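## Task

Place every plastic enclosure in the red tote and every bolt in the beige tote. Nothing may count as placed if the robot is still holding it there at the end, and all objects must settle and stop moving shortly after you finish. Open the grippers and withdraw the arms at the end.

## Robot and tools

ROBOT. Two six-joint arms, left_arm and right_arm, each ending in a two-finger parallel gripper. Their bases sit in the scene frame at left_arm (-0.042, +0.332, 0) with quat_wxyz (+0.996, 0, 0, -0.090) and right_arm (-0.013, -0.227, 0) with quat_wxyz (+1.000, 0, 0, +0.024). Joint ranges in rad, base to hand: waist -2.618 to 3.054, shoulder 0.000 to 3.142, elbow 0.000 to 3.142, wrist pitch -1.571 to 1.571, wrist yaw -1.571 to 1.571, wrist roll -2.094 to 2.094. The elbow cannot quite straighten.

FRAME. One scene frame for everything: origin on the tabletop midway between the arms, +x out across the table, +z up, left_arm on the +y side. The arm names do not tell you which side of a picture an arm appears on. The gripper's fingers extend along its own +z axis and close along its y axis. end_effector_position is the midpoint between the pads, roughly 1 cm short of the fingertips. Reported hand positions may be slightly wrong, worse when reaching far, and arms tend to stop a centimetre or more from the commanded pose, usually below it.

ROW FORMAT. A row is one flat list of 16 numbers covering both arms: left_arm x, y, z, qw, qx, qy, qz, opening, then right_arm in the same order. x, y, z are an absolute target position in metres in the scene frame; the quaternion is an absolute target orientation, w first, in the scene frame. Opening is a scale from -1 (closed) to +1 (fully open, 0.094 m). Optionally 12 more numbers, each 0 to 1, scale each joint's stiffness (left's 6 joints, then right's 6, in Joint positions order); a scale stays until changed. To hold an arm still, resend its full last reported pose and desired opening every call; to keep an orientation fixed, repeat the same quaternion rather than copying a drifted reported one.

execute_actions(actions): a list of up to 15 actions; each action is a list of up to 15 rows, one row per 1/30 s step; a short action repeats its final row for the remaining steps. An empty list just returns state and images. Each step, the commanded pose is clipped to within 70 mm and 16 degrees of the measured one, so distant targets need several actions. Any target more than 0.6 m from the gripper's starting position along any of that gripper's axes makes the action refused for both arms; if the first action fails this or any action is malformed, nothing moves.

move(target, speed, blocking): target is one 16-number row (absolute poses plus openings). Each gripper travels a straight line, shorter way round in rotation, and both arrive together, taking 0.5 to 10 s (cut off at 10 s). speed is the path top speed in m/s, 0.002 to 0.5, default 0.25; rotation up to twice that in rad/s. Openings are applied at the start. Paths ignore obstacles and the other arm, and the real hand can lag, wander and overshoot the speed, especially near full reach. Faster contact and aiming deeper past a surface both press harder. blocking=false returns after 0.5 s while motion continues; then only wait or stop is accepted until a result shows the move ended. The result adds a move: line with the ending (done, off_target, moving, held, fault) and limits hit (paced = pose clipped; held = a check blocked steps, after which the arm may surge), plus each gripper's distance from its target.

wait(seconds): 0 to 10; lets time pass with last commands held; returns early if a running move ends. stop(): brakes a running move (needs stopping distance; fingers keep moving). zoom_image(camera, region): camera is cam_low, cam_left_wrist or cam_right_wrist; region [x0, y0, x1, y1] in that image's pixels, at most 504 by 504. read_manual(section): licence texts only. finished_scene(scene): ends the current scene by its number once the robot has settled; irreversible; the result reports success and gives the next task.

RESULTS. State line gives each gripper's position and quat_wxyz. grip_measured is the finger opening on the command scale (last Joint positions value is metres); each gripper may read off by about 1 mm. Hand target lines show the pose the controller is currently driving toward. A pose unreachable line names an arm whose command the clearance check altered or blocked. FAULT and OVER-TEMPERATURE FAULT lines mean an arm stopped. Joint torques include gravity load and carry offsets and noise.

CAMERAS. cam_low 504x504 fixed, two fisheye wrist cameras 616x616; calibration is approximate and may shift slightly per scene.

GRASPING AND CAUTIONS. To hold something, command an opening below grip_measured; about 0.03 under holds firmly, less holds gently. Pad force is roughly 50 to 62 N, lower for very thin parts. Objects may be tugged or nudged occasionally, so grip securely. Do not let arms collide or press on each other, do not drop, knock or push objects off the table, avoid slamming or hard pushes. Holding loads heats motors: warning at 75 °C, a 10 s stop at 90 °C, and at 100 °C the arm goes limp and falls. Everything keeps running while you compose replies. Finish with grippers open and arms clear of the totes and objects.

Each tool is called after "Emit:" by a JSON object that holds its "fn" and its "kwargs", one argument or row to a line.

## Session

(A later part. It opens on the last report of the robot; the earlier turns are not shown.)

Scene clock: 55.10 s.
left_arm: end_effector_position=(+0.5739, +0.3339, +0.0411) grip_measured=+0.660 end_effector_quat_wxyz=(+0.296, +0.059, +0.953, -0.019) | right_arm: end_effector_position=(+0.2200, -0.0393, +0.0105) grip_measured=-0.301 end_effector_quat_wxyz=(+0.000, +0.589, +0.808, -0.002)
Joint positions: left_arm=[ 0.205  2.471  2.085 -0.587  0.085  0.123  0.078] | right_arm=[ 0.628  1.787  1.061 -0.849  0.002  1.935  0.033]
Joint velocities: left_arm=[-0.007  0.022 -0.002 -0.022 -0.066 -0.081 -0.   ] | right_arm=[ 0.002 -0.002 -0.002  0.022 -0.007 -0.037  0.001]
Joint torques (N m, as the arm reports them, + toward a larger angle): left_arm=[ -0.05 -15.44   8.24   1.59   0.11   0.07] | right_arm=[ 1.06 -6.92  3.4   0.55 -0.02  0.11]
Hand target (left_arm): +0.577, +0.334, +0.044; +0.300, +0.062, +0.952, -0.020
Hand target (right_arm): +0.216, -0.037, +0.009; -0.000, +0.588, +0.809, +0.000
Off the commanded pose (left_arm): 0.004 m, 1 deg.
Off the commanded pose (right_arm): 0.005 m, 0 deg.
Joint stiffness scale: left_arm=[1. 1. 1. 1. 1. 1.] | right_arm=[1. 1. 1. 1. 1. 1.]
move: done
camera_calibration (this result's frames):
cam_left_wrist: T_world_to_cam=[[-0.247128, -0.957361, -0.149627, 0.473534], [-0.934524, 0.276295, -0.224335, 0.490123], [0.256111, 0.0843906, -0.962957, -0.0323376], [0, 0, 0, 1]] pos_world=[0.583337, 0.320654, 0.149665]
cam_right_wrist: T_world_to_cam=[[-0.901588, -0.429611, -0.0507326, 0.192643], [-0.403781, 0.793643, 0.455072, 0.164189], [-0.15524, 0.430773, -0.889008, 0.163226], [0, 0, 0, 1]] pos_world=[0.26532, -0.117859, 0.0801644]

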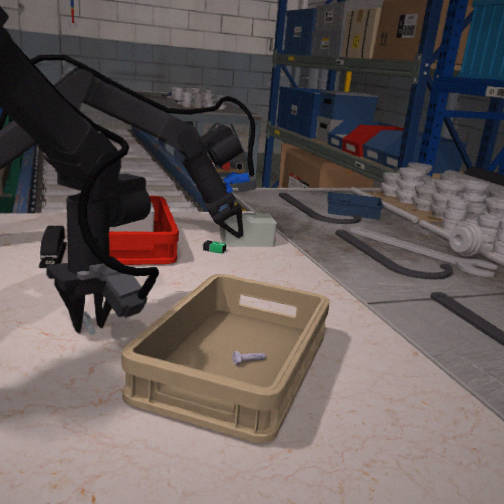

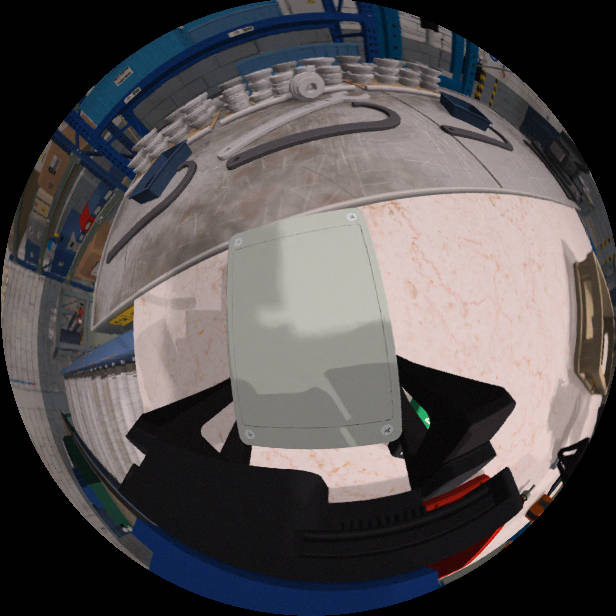

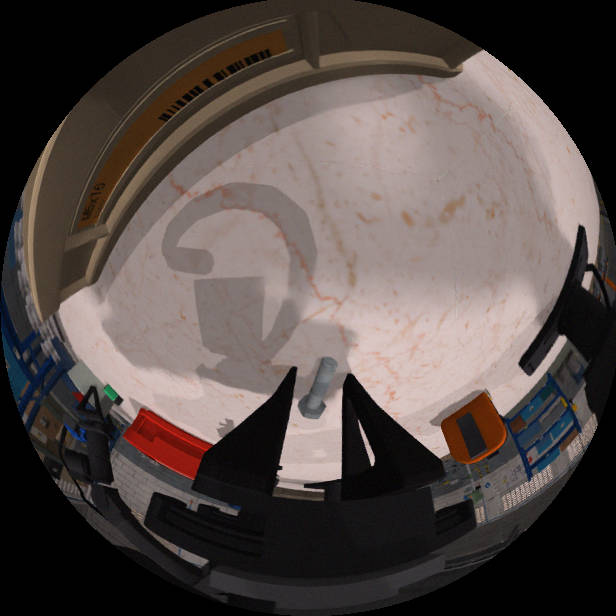

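Emit:
{"fn": "execute_actions", "kwargs": {
  "actions": []
}}

Scene clock: 55.93 s.
left_arm: end_effector_position=(+0.5739, +0.3339, +0.0411) grip_measured=+0.660 end_effector_quat_wxyz=(+0.296, +0.059, +0.953, -0.019) | right_arm: end_effector_position=(+0.2200, -0.0393, +0.0105) grip_measured=-0.301 end_effector_quat_wxyz=(+0.000, +0.589, +0.808, -0.002)
Joint positions: left_arm=[ 0.205  2.471  2.085 -0.587  0.085  0.123  0.078] | right_arm=[ 0.628  1.787  1.061 -0.849  0.002  1.936  0.033]
Joint velocities: left_arm=[ 0.007  0.002  0.007 -0.022 -0.037  0.007 -0.001] | right_arm=[-0.007  0.012 -0.007 -0.051 -0.037 -0.022  0.001]
Joint torques (N m, as the arm reports them, + toward a larger angle): left_arm=[  0.01 -15.05   8.03   1.57   0.05   0.11] | right_arm=[ 1.06 -6.92  3.39  0.56 -0.02  0.1 ]
Hand target (left_arm): +0.577, +0.334, +0.044; +0.300, +0.062, +0.952, -0.020
Hand target (right_arm): +0.216, -0.037, +0.009; -0.000, +0.588, +0.809, +0.000
Off the commanded pose (left_arm): 0.004 m, 1 deg.
Off the commanded pose (right_arm): 0.005 m, 0 deg.
Joint stiffness scale: left_arm=[1. 1. 1. 1. 1. 1.] | right_arm=[1. 1. 1. 1. 1. 1.]
camera_calibration (this result's frames):
cam_left_wrist: T_world_to_cam=[[-0.247128, -0.957361, -0.149627, 0.473534], [-0.934524, 0.276295, -0.224335, 0.490123], [0.256111, 0.0843906, -0.962957, -0.0323376], [0, 0, 0, 1]] pos_world=[0.583337, 0.320654, 0.149665]
cam_right_wrist: T_world_to_cam=[[-0.902079, -0.428579, -0.0507355, 0.192791], [-0.402875, 0.794106, 0.455069, 0.164008], [-0.154744, 0.430949, -0.889009, 0.163123], [0, 0, 0, 1]] pos_world=[0.26523, -0.117911, 0.0801647]

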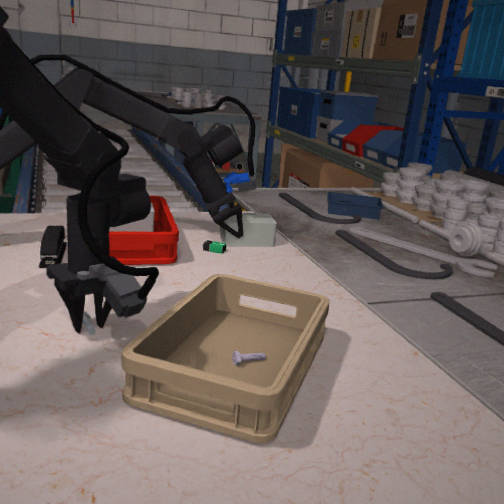

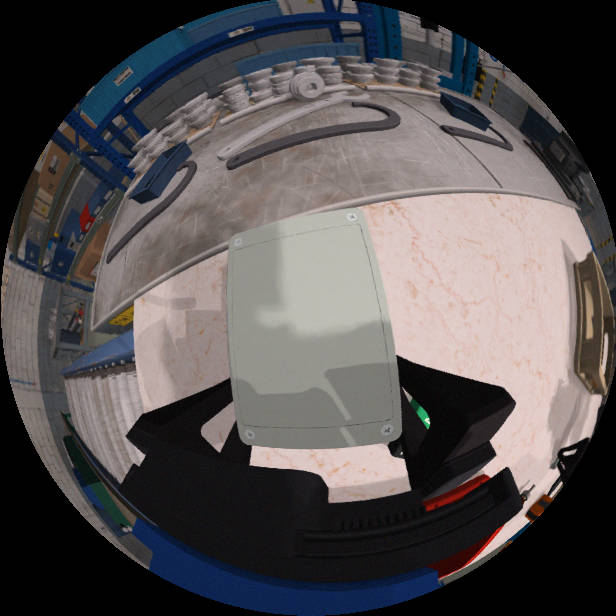

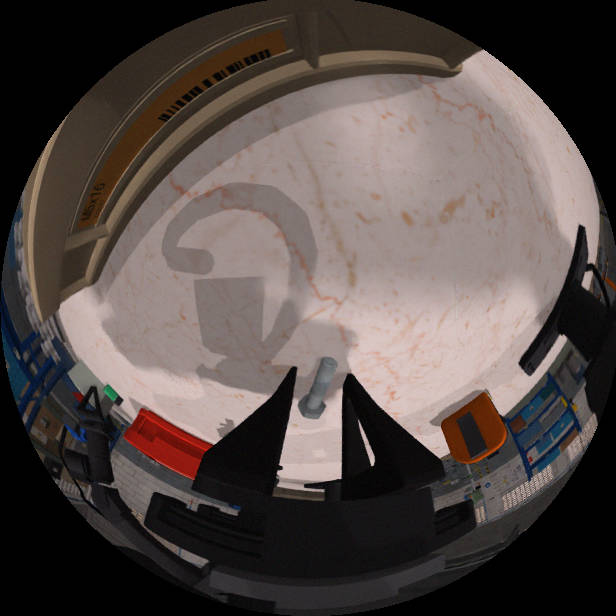

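Emit:
{"fn": "move", "kwargs": {
  "target": [0.555,0.332,0.125,0.3001,0.0624,0.9517,-0.0197,0.62,0.2105,-0.0315,0.011,0,0.5878,0.809,0,-0.3],
  "speed": 0.12
}}

Scene clock: 58.63 s.
left_arm: end_effector_position=(+0.5527, +0.3333, +0.1145) grip_measured=+0.660 end_effector_quat_wxyz=(+0.291, +0.059, +0.955, -0.019) | right_arm: end_effector_position=(+0.2154, -0.0335, +0.0105) grip_measured=-0.301 end_effector_quat_wxyz=(+0.002, +0.589, +0.808, -0.002)
Joint positions: left_arm=[ 0.205  2.352  2.17  -0.804  0.085  0.123  0.078] | right_arm=[ 0.654  1.787  1.061 -0.848  0.004  1.962  0.033]
Joint velocities: left_arm=[ 0.007 -0.002  0.007 -0.037  0.11   0.022 -0.001] | right_arm=[-0.012  0.002 -0.012 -0.022 -0.051 -0.007  0.001]
Joint torques (N m, as the arm reports them, + toward a larger angle): left_arm=[ -0.15 -15.28   8.12   1.62   0.07   0.04] | right_arm=[ 1.11 -7.16  3.81  0.47 -0.03  0.11]
Hand target (left_arm): +0.555, +0.332, +0.125; +0.300, +0.062, +0.952, -0.020
Hand target (right_arm): +0.211, -0.031, +0.011; +0.000, +0.588, +0.809, +0.000
Off the commanded pose (left_arm): 0.011 m, 1 deg.
Off the commanded pose (right_arm): 0.005 m, 0 deg.
Joint stiffness scale: left_arm=[1. 1. 1. 1. 1. 1.] | right_arm=[1. 1. 1. 1. 1. 1.]
move: off_target (left_arm)
camera_calibration (this result's frames):
cam_left_wrist: T_world_to_cam=[[-0.248878, -0.957405, -0.146407, 0.47937], [-0.937111, 0.276229, -0.213355, 0.487116], [0.244709, 0.0841002, -0.965942, 0.0505266], [0, 0, 0, 1]] pos_world=[0.563422, 0.320147, 0.222917]
cam_right_wrist: T_world_to_cam=[[-0.901979, -0.428635, -0.052024, 0.191156], [-0.403743, 0.794557, 0.45351, 0.157751], [-0.153054, 0.43006, -0.889732, 0.159516], [0, 0, 0, 1]] pos_world=[0.260524, -0.112007, 0.0803293]

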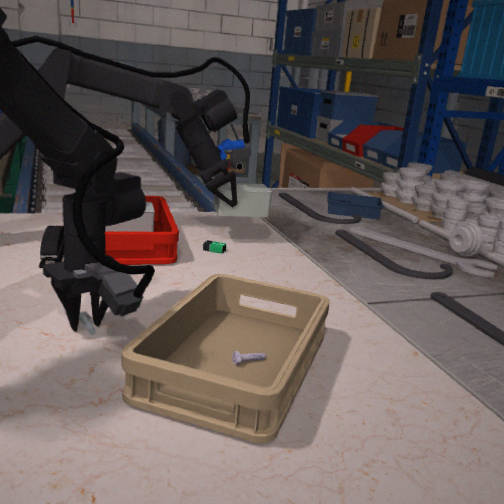

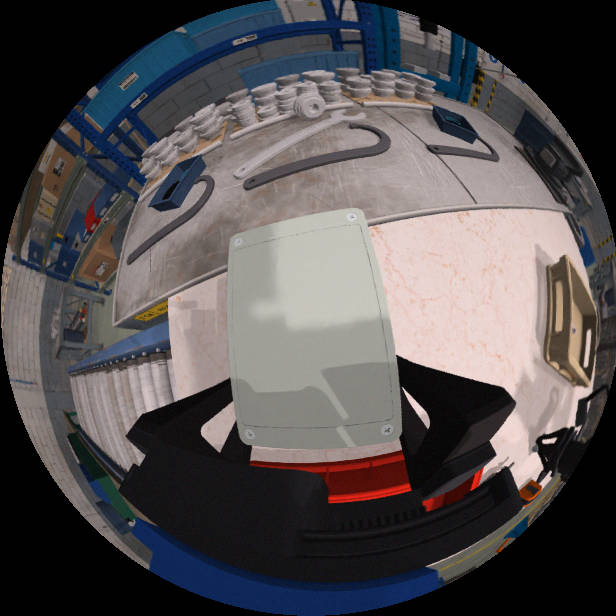

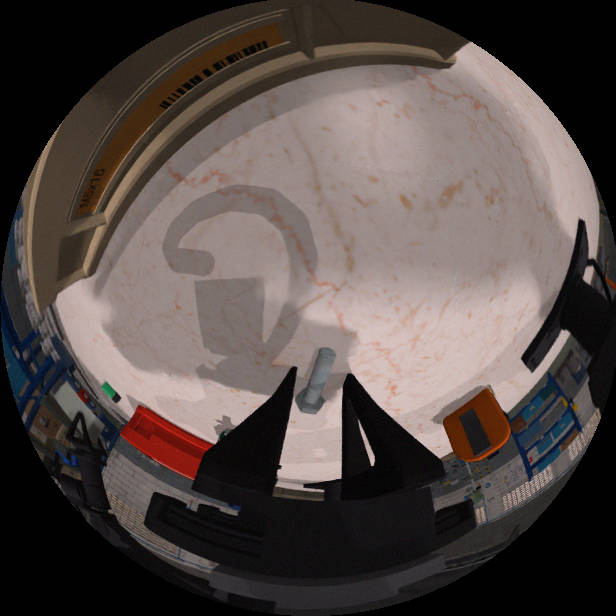

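Emit:
{"fn": "move", "kwargs": {
  "target": [0.30,0.29,0.145,0.3004,0.0416,0.9528,-0.0131,0.62,0.2105,-0.0315,0.011,0,0.5878,0.809,0,-0.82],
  "speed": 0.25
}}

Scene clock: 60.57 s.
left_arm: end_effector_position=(+0.3032, +0.2943, +0.1478) grip_measured=+0.660 end_effector_quat_wxyz=(+0.300, +0.045, +0.953, -0.014) | right_arm: end_effector_position=(+0.2161, -0.0328, +0.0105) grip_measured=-0.811 end_effector_quat_wxyz=(+0.002, +0.589, +0.808, +0.000)
Joint positions: left_arm=[ 0.059  1.318  0.988 -0.631 -0.015 -0.022  0.078] | right_arm=[ 0.654  1.787  1.061 -0.844  0.003  1.962  0.009]
Joint velocities: left_arm=[-0.007 -0.007  0.007  0.007 -0.022 -0.037  0.001] | right_arm=[ 0.007  0.002 -0.007  0.051 -0.037 -0.095 -0.001]
Joint torques (N m, as the arm reports them, + toward a larger angle): left_arm=[-0.84 -5.86  5.86  1.63 -0.09  0.01] | right_arm=[ 1.1  -7.17  3.8   0.44 -0.03  0.11]
Hand target (left_arm): +0.300, +0.293, +0.147; +0.300, +0.042, +0.953, -0.014
Hand target (right_arm): +0.211, -0.032, +0.011; -0.000, +0.588, +0.809, -0.000
Off the commanded pose (left_arm): 0.006 m, 0 deg.
Off the commanded pose (right_arm): 0.006 m, 0 deg.
Joint stiffness scale: left_arm=[1. 1. 1. 1. 1. 1.] | right_arm=[1. 1. 1. 1. 1. 1.]
move: done
camera_calibration (this result's frames):
cam_left_wrist: T_world_to_cam=[[-0.217375, -0.964346, -0.150949, 0.37794], [-0.940847, 0.248185, -0.230674, 0.283137], [0.259912, 0.0918774, -0.961251, 0.139487], [0, 0, 0, 1]] pos_world=[0.312289, 0.281378, 0.256444]
cam_right_wrist: T_world_to_cam=[[-0.901835, -0.428486, -0.0556099, 0.192066], [-0.404954, 0.793306, 0.454617, 0.157708], [-0.150682, 0.432509, -0.888949, 0.158893], [0, 0, 0, 1]] pos_world=[0.261019, -0.111535, 0.0802315]

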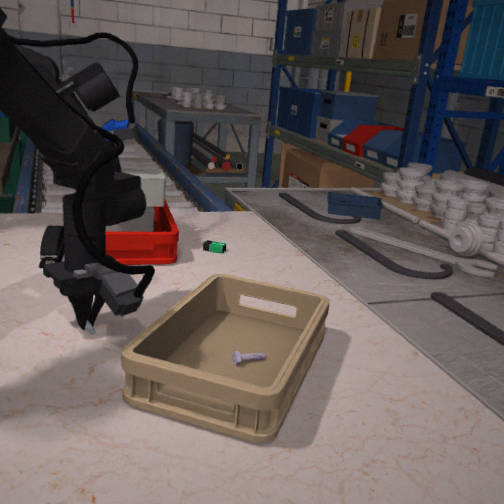

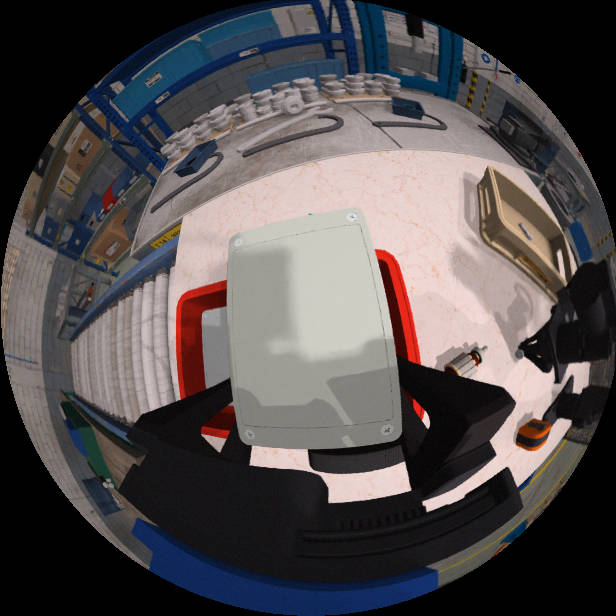

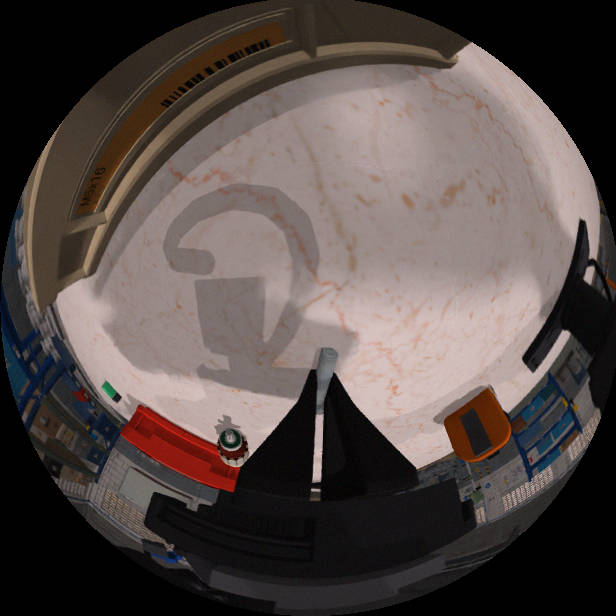

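Emit:
{"fn": "move", "kwargs": {
  "target": [0.295,0.288,0.078,0.3004,0.0416,0.9528,-0.0131,0.62,0.225,-0.045,0.115,0,0.5878,0.809,0,-0.85],
  "speed": 0.13
}}

Scene clock: 62.63 s.
left_arm: end_effector_position=(+0.2943, +0.2900, +0.0794) grip_measured=+0.660 end_effector_quat_wxyz=(+0.298, +0.043, +0.954, -0.013) | right_arm: end_effector_position=(+0.2195, -0.0455, +0.1009) grip_measured=-0.833 end_effector_quat_wxyz=(-0.005, +0.587, +0.809, -0.019)
Joint positions: left_arm=[ 0.035  1.354  0.738 -0.35  -0.032 -0.045  0.078] | right_arm=[ 0.613  1.7    1.335 -1.245  0.001  1.916  0.008]
Joint velocities: left_arm=[-0.002  0.002 -0.002 -0.022  0.037  0.037  0.   ] | right_arm=[-0.012  0.012  0.002  0.037 -0.007  0.022  0.   ]
Joint torques (N m, as the arm reports them, + toward a larger angle): left_arm=[-0.85 -4.6   5.9   1.79 -0.13 -0.07] | right_arm=[-1.12 -7.92  7.76  0.23 -0.01 -0.09]
Hand target (left_arm): +0.295, +0.288, +0.078; +0.300, +0.042, +0.953, -0.013
Hand target (right_arm): +0.224, -0.045, +0.115; -0.000, +0.588, +0.809, -0.000
Off the commanded pose (left_arm): 0.003 m, 0 deg.
Off the commanded pose (right_arm): 0.015 m, 2 deg.
Joint stiffness scale: left_arm=[1. 1. 1. 1. 1. 1.] | right_arm=[1. 1. 1. 1. 1. 1.]
move: off_target (right_arm)
camera_calibration (this result's frames):
cam_left_wrist: T_world_to_cam=[[-0.213966, -0.965093, -0.151044, 0.360794], [-0.942969, 0.244428, -0.225973, 0.261326], [0.255004, 0.0940793, -0.962352, 0.0772956], [0, 0, 0, 1]] pos_world=[0.30391, 0.277052, 0.187934]
cam_right_wrist: T_world_to_cam=[[-0.901056, -0.43341, -0.0159421, 0.190352], [-0.393687, 0.801946, 0.449325, 0.126521], [-0.181957, 0.411143, -0.893226, 0.251572], [0, 0, 0, 1]] pos_world=[0.267103, -0.122395, 0.170896]

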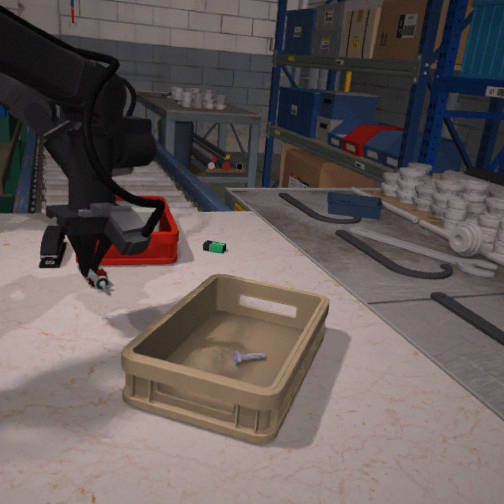

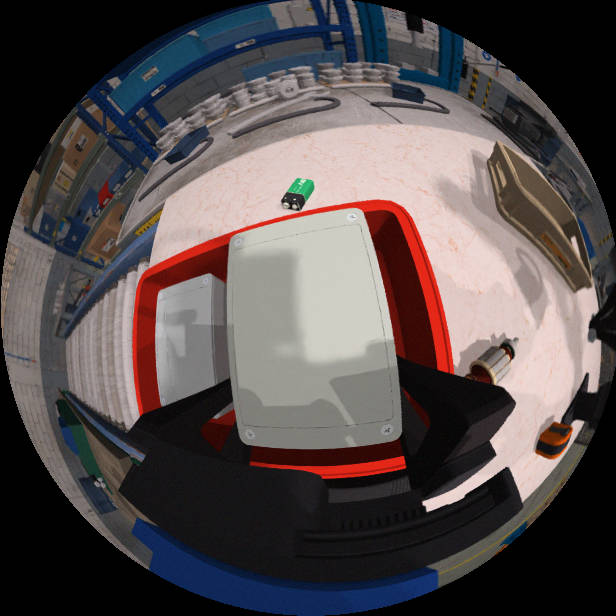

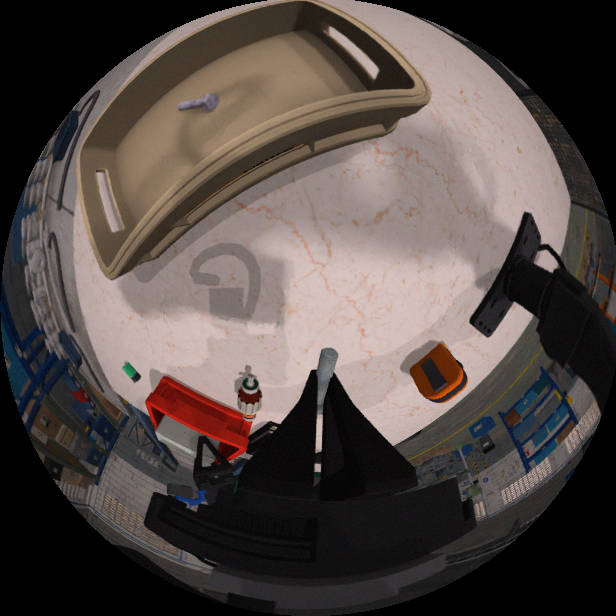

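Emit:
{"fn": "move", "kwargs": {
  "target": [0.295,0.288,0.054,0.3004,0.0416,0.9528,-0.0131,0.62,0.36,-0.22,0.13,0,0.5878,0.809,0,-0.865],
  "speed": 0.2
}}

Scene clock: 65.60 s.
left_arm: end_effector_position=(+0.2958, +0.2899, +0.0575) grip_measured=+0.660 end_effector_quat_wxyz=(+0.301, +0.043, +0.953, -0.013) | right_arm: end_effector_position=(+0.3527, -0.2218, +0.1221) grip_measured=-0.840 end_effector_quat_wxyz=(-0.011, +0.593, +0.805, -0.007)
Joint positions: left_arm=[ 0.035  1.399  0.673 -0.234 -0.032 -0.045  0.078] | right_arm=[-0.037  1.959  1.748 -1.386 -0.001  1.279  0.008]
Joint velocities: left_arm=[-0.002 -0.002 -0.002  0.007  0.081 -0.051  0.   ] | right_arm=[ 0.002 -0.022 -0.012  0.007 -0.022 -0.037 -0.001]
Joint torques (N m, as the arm reports them, + toward a larger angle): left_arm=[-0.68 -4.6   5.39  1.85 -0.11 -0.08] | right_arm=[-0.2  -8.07  8.    0.31 -0.01 -0.09]
Hand target (left_arm): +0.295, +0.288, +0.054; +0.300, +0.042, +0.953, -0.013
Hand target (right_arm): +0.357, -0.222, +0.130; -0.004, +0.588, +0.809, -0.001
Off the commanded pose (left_arm): 0.004 m, 0 deg.
Off the commanded pose (right_arm): 0.011 m, 2 deg.
Joint stiffness scale: left_arm=[1. 1. 1. 1. 1. 1.] | right_arm=[1. 1. 1. 1. 1. 1.]
move: off_target (right_arm)
camera_calibration (this result's frames):
cam_left_wrist: T_world_to_cam=[[-0.21272, -0.965242, -0.151847, 0.357383], [-0.941454, 0.244067, -0.232584, 0.25785], [0.26156, 0.0934817, -0.960649, 0.0539956], [0, 0, 0, 1]] pos_world=[0.304653, 0.276981, 0.16611]
cam_right_wrist: T_world_to_cam=[[-0.906498, -0.421104, -0.0305316, 0.240717], [-0.385222, 0.79532, 0.46805, 0.304048], [-0.172815, 0.436048, -0.883174, 0.368272], [0, 0, 0, 1]] pos_world=[0.398978, -0.301033, 0.190289]

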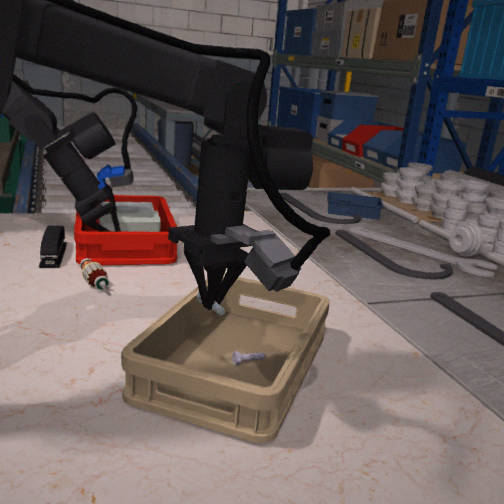

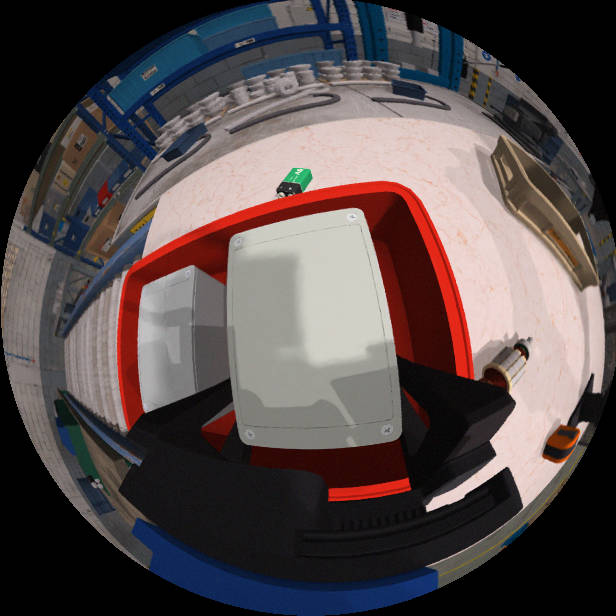

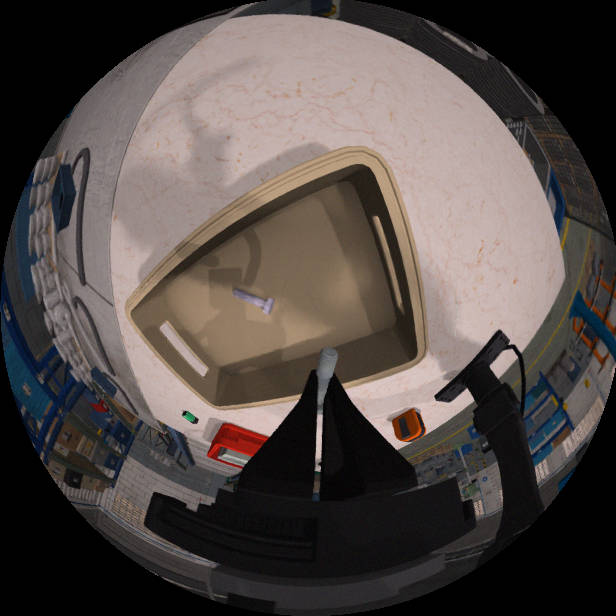

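Emit:
{"fn": "move", "kwargs": {
  "target": [0.295,0.288,0.051,0.3004,0.0416,0.9528,-0.0131,0.62,0.36,-0.22,0.036,0,0.5878,0.809,0,-0.865],
  "speed": 0.1
}}

Scene clock: 67.53 s.
left_arm: end_effector_position=(+0.2986, +0.2895, +0.0595) grip_measured=+0.660 end_effector_quat_wxyz=(+0.308, +0.043, +0.950, -0.014) | right_arm: end_effector_position=(+0.3587, -0.2217, +0.0355) grip_measured=-0.840 end_effector_quat_wxyz=(-0.004, +0.592, +0.806, -0.002)
Joint positions: left_arm=[ 0.035  1.399  0.673 -0.219 -0.032 -0.045  0.078] | right_arm=[-0.037  2.012  1.477 -1.045 -0.001  1.276  0.008]
Joint velocities: left_arm=[-0.007  0.007 -0.007 -0.037  0.022  0.007 -0.   ] | right_arm=[ 0.002  0.007 -0.002  0.007 -0.007  0.066  0.001]
Joint torques (N m, as the arm reports them, + toward a larger angle): left_arm=[-1.02 -4.3   4.94  1.86 -0.15 -0.07] | right_arm=[ 0.31 -8.68  4.76  0.51  0.01 -0.04]
Hand target (left_arm): +0.295, +0.288, +0.051; +0.300, +0.042, +0.953, -0.013
Hand target (right_arm): +0.360, -0.220, +0.036; +0.000, +0.588, +0.809, +0.000
Off the commanded pose (left_arm): 0.009 m, 1 deg.
Off the commanded pose (right_arm): 0.002 m, 1 deg.
Joint stiffness scale: left_arm=[1. 1. 1. 1. 1. 1.] | right_arm=[1. 1. 1. 1. 1. 1.]
move: done
camera_calibration (this result's frames):
cam_left_wrist: T_world_to_cam=[[-0.210592, -0.965552, -0.152839, 0.357408], [-0.938111, 0.243579, -0.246206, 0.26104], [0.274953, 0.0915304, -0.957091, 0.0515989], [0, 0, 0, 1]] pos_world=[0.305965, 0.27679, 0.16828]
cam_right_wrist: T_world_to_cam=[[-0.904926, -0.423169, -0.0451295, 0.243107], [-0.394492, 0.794334, 0.461963, 0.350178], [-0.159641, 0.435845, -0.88575, 0.288171], [0, 0, 0, 1]] pos_world=[0.40414, -0.300881, 0.104449]

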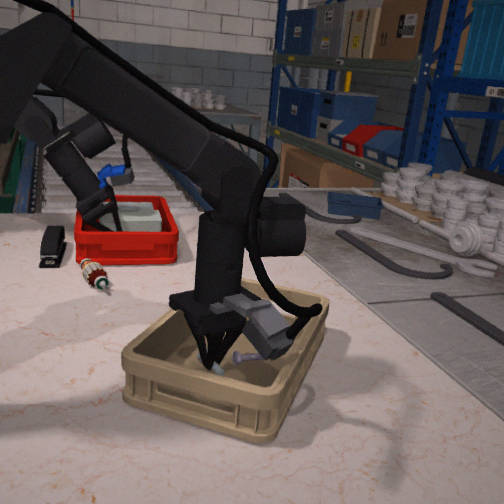

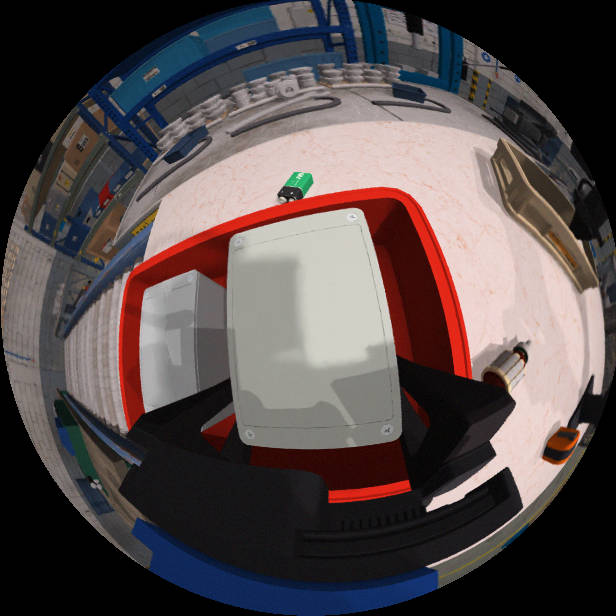

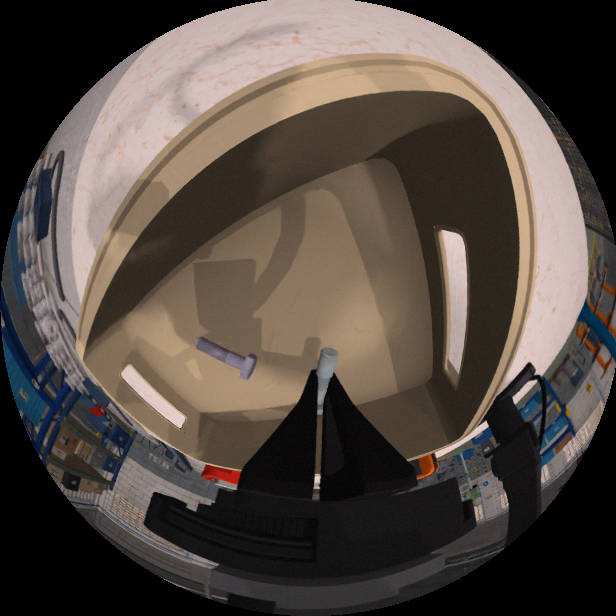

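Emit:
{"fn": "move", "kwargs": {
  "target": [0.297,0.289,0.058,0.3004,0.0416,0.9528,-0.0131,0.86,0.36,-0.22,0.024,0,0.5878,0.809,0,-0.865],
  "speed": 0.03
}}

Scene clock: 68.57 s.
left_arm: end_effector_position=(+0.2989, +0.2894, +0.0597) grip_measured=+0.857 end_effector_quat_wxyz=(+0.308, +0.043, +0.950, -0.014) | right_arm: end_effector_position=(+0.3599, -0.2217, +0.0258) grip_measured=-0.840 end_effector_quat_wxyz=(-0.001, +0.592, +0.806, -0.000)
Joint positions: left_arm=[ 0.035  1.399  0.673 -0.218 -0.032 -0.045  0.087] | right_arm=[-0.037  2.022  1.45  -1.002 -0.001  1.276  0.008]
Joint velocities: left_arm=[ 0.012 -0.012  0.002 -0.022  0.022 -0.007  0.001] | right_arm=[-0.002  0.007 -0.022 -0.051 -0.037 -0.081  0.001]
Joint torques (N m, as the arm reports them, + toward a larger angle): left_arm=[-0.39 -4.77  6.6   1.47 -0.07 -0.08] | right_arm=[ 0.34 -8.37  4.47  0.53  0.01 -0.04]
Hand target (left_arm): +0.297, +0.289, +0.058; +0.301, +0.041, +0.953, -0.013
Hand target (right_arm): +0.360, -0.220, +0.024; -0.000, +0.588, +0.809, -0.000
Off the commanded pose (left_arm): 0.003 m, 1 deg.
Off the commanded pose (right_arm): 0.002 m, 1 deg.
Joint stiffness scale: left_arm=[1. 1. 1. 1. 1. 1.] | right_arm=[1. 1. 1. 1. 1. 1.]
move: done
camera_calibration (this result's frames):
cam_left_wrist: T_world_to_cam=[[-0.210361, -0.965586, -0.152944, 0.357411], [-0.937738, 0.243525, -0.247676, 0.261383], [0.276398, 0.0913199, -0.956695, 0.0513372], [0, 0, 0, 1]] pos_world=[0.306105, 0.276769, 0.168516]
cam_right_wrist: T_world_to_cam=[[-0.904595, -0.423166, -0.051371, 0.243795], [-0.397655, 0.794302, 0.459298, 0.356321], [-0.153555, 0.435906, -0.886796, 0.277612], [0, 0, 0, 1]] pos_world=[0.404858, -0.300874, 0.0950516]

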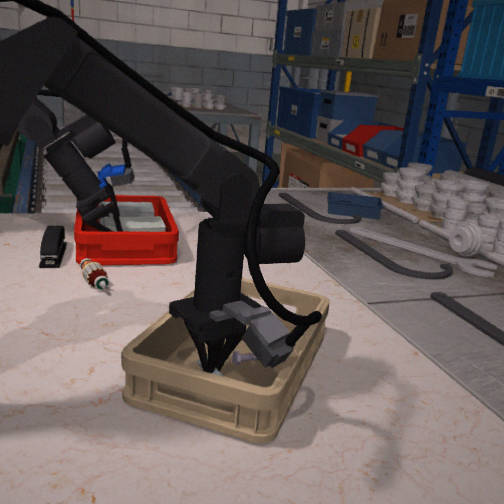

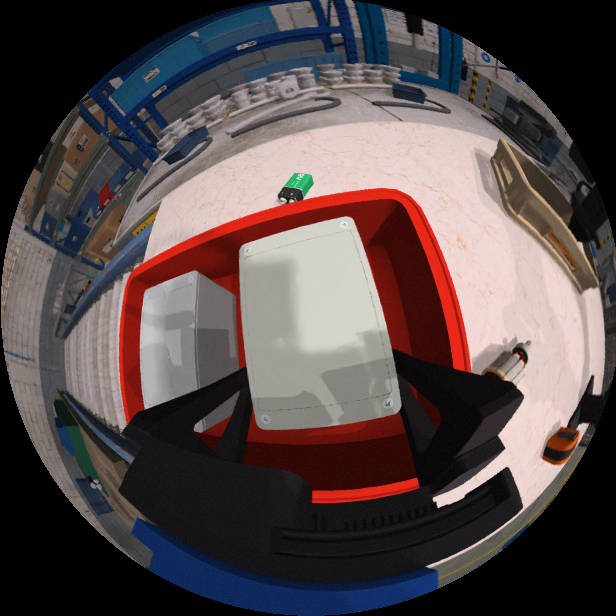

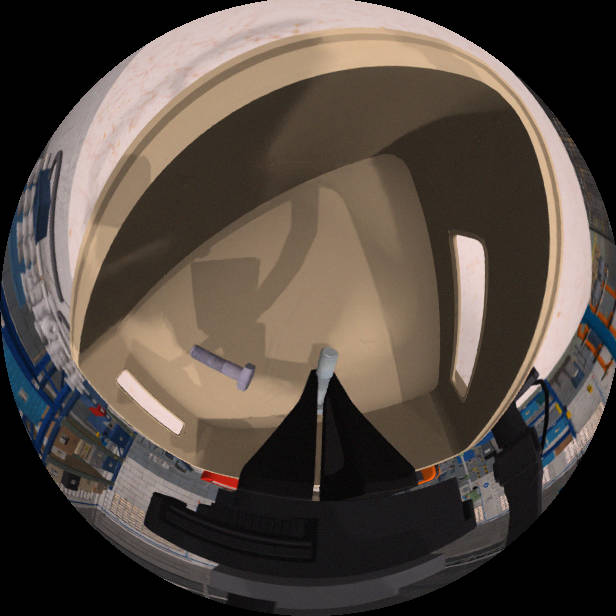

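Emit:
{"fn": "move", "kwargs": {
  "target": [0.29,0.289,0.14,0.3004,0.0416,0.9528,-0.0131,0.86,0.36,-0.22,0.018,0,0.5878,0.809,0,-0.865],
  "speed": 0.15
}}

Emit:
{"fn": "move", "kwargs": {
  "target": [0.2,0.30,0.2,0.3004,0.0416,0.9528,-0.0131,0.86,0.36,-0.22,0.018,0,0.5878,0.809,0,-0.4],
  "speed": 0.25
}}

Scene clock: 70.17 s.
left_arm: end_effector_position=(+0.2912, +0.2906, +0.1354) grip_measured=+0.858 end_effector_quat_wxyz=(+0.300, +0.043, +0.953, -0.013) | right_arm: end_effector_position=(+0.3606, -0.2217, +0.0223) grip_measured=-0.840 end_effector_quat_wxyz=(+0.002, +0.592, +0.806, +0.002)
Joint positions: left_arm=[ 0.035  1.276  0.908 -0.593 -0.032 -0.045  0.087] | right_arm=[-0.037  2.022  1.435 -0.98  -0.001  1.276  0.008]
Joint velocities: left_arm=[ 0.007 -0.002 -0.002 -0.007 -0.037 -0.051 -0.001] | right_arm=[ 0.002 -0.007 -0.007 -0.022  0.037  0.037 -0.001]
Joint torques (N m, as the arm reports them, + toward a larger angle): left_arm=[-0.7  -5.09  7.57  1.43 -0.1  -0.06] | right_arm=[ 0.33 -7.84  4.55  0.53  0.01 -0.04]
Hand target (left_arm): +0.290, +0.289, +0.140; +0.300, +0.042, +0.953, -0.013
Hand target (right_arm): +0.360, -0.220, +0.018; -0.000, +0.588, +0.809, -0.000
Off the commanded pose (left_arm): 0.005 m, 0 deg.
Off the commanded pose (right_arm): 0.005 m, 1 deg.
Joint stiffness scale: left_arm=[1. 1. 1. 1. 1. 1.] | right_arm=[1. 1. 1. 1. 1. 1.]
move: done
camera_calibration (this result's frames):
cam_left_wrist: T_world_to_cam=[[-0.212892, -0.965217, -0.151765, 0.368917], [-0.941717, 0.244105, -0.231477, 0.271408], [0.260472, 0.0936402, -0.96093, 0.130302], [0, 0, 0, 1]] pos_world=[0.300189, 0.277631, 0.244025]
cam_right_wrist: T_world_to_cam=[[-0.904176, -0.423162, -0.058303, 0.244209], [-0.401147, 0.794267, 0.456312, 0.359519], [-0.146785, 0.435974, -0.887908, 0.272169], [0, 0, 0, 1]] pos_world=[0.404979, -0.300873, 0.091847]

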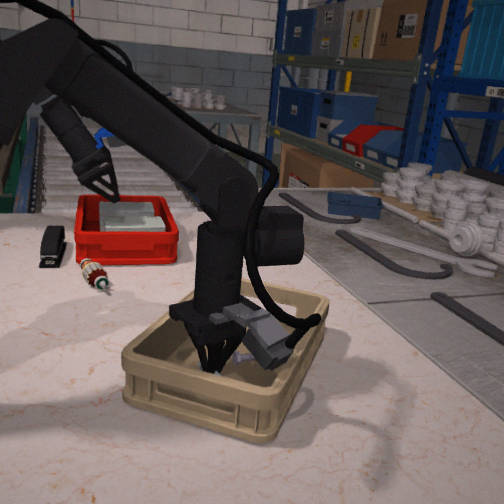

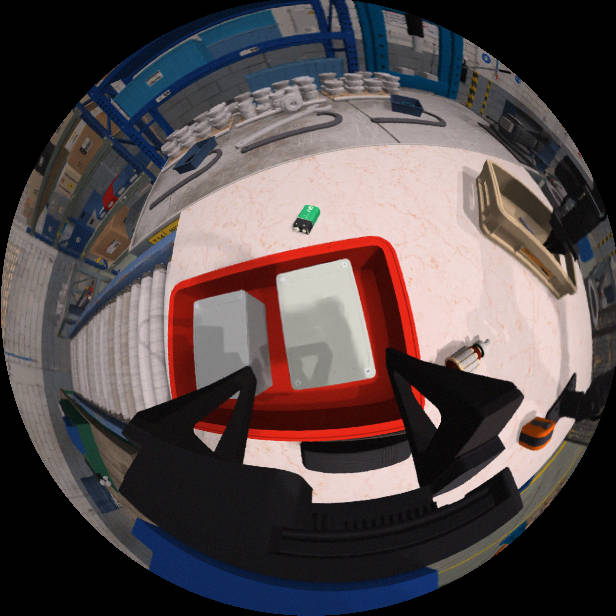

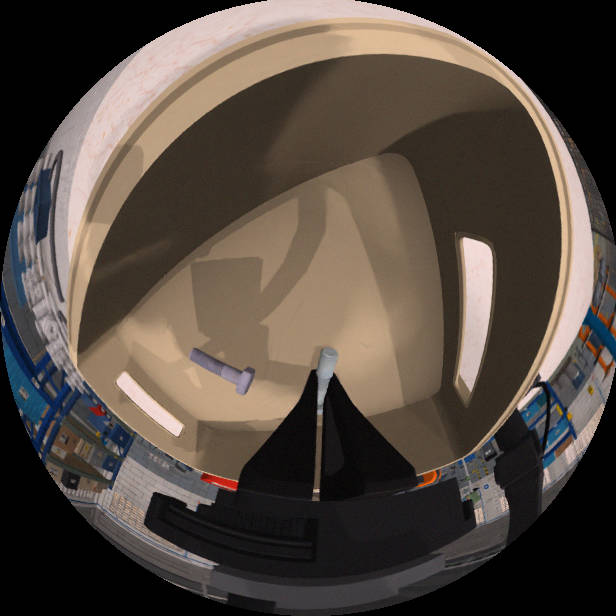

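Scene clock: 71.37 s.
left_arm: end_effector_position=(+0.2032, +0.3021, +0.1969) grip_measured=+0.858 end_effector_quat_wxyz=(+0.300, +0.043, +0.953, -0.013) | right_arm: end_effector_position=(+0.3606, -0.2217, +0.0223) grip_measured=-0.402 end_effector_quat_wxyz=(+0.002, +0.592, +0.806, +0.002)
Joint positions: left_arm=[ 0.026  0.931  0.972 -1.002 -0.037 -0.052  0.087] | right_arm=[-0.037  2.022  1.435 -0.98  -0.001  1.276  0.028]
Joint velocities: left_arm=[-0.002 -0.007  0.012 -0.095 -0.037 -0.007 -0.   ] | right_arm=[-0.012 -0.002 -0.017  0.051 -0.081 -0.022  0.   ]
Joint torques (N m, as the arm reports them, + toward a larger angle): left_arm=[-0.76 -1.65  7.61  1.46 -0.12 -0.12] | right_arm=[ 0.34 -7.84  4.55  0.54  0.01 -0.04]
Hand target (left_arm): +0.199, +0.302, +0.201; +0.300, +0.042, +0.953, -0.013
Hand target (right_arm): +0.360, -0.220, +0.018; -0.000, +0.588, +0.809, -0.000
Off the commanded pose (left_arm): 0.005 m, 0 deg.
Off the commanded pose (right_arm): 0.005 m, 1 deg.
Joint stiffness scale: left_arm=[1. 1. 1. 1. 1. 1.] | right_arm=[1. 1. 1. 1. 1. 1.]
move: done
camera_calibration (this result's frames):
cam_left_wrist: T_world_to_cam=[[-0.212933, -0.965136, -0.152221, 0.370777], [-0.941626, 0.244283, -0.231662, 0.199954], [0.26077, 0.0940069, -0.960813, 0.210994], [0, 0, 0, 1]] pos_world=[0.212211, 0.289171, 0.305487]
cam_right_wrist: T_world_to_cam=[[-0.904176, -0.423162, -0.058303, 0.244209], [-0.401147, 0.794267, 0.456312, 0.359519], [-0.146785, 0.435974, -0.887908, 0.272169], [0, 0, 0, 1]] pos_world=[0.404979, -0.300873, 0.091847]

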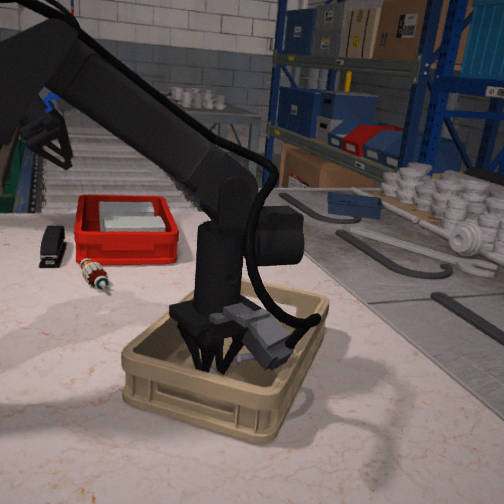

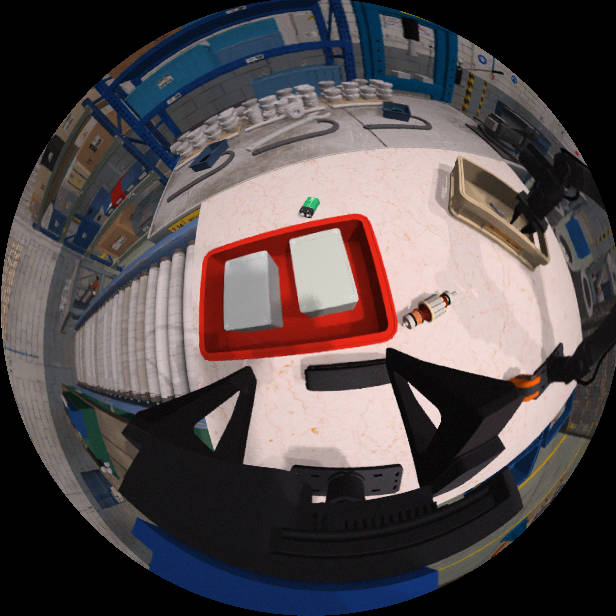

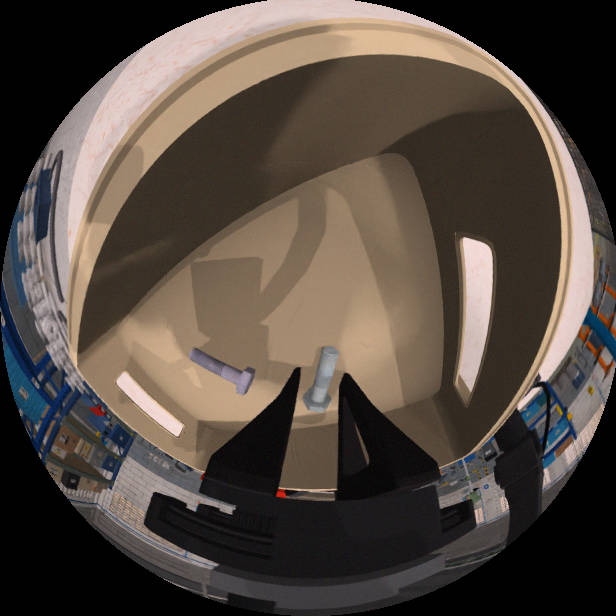

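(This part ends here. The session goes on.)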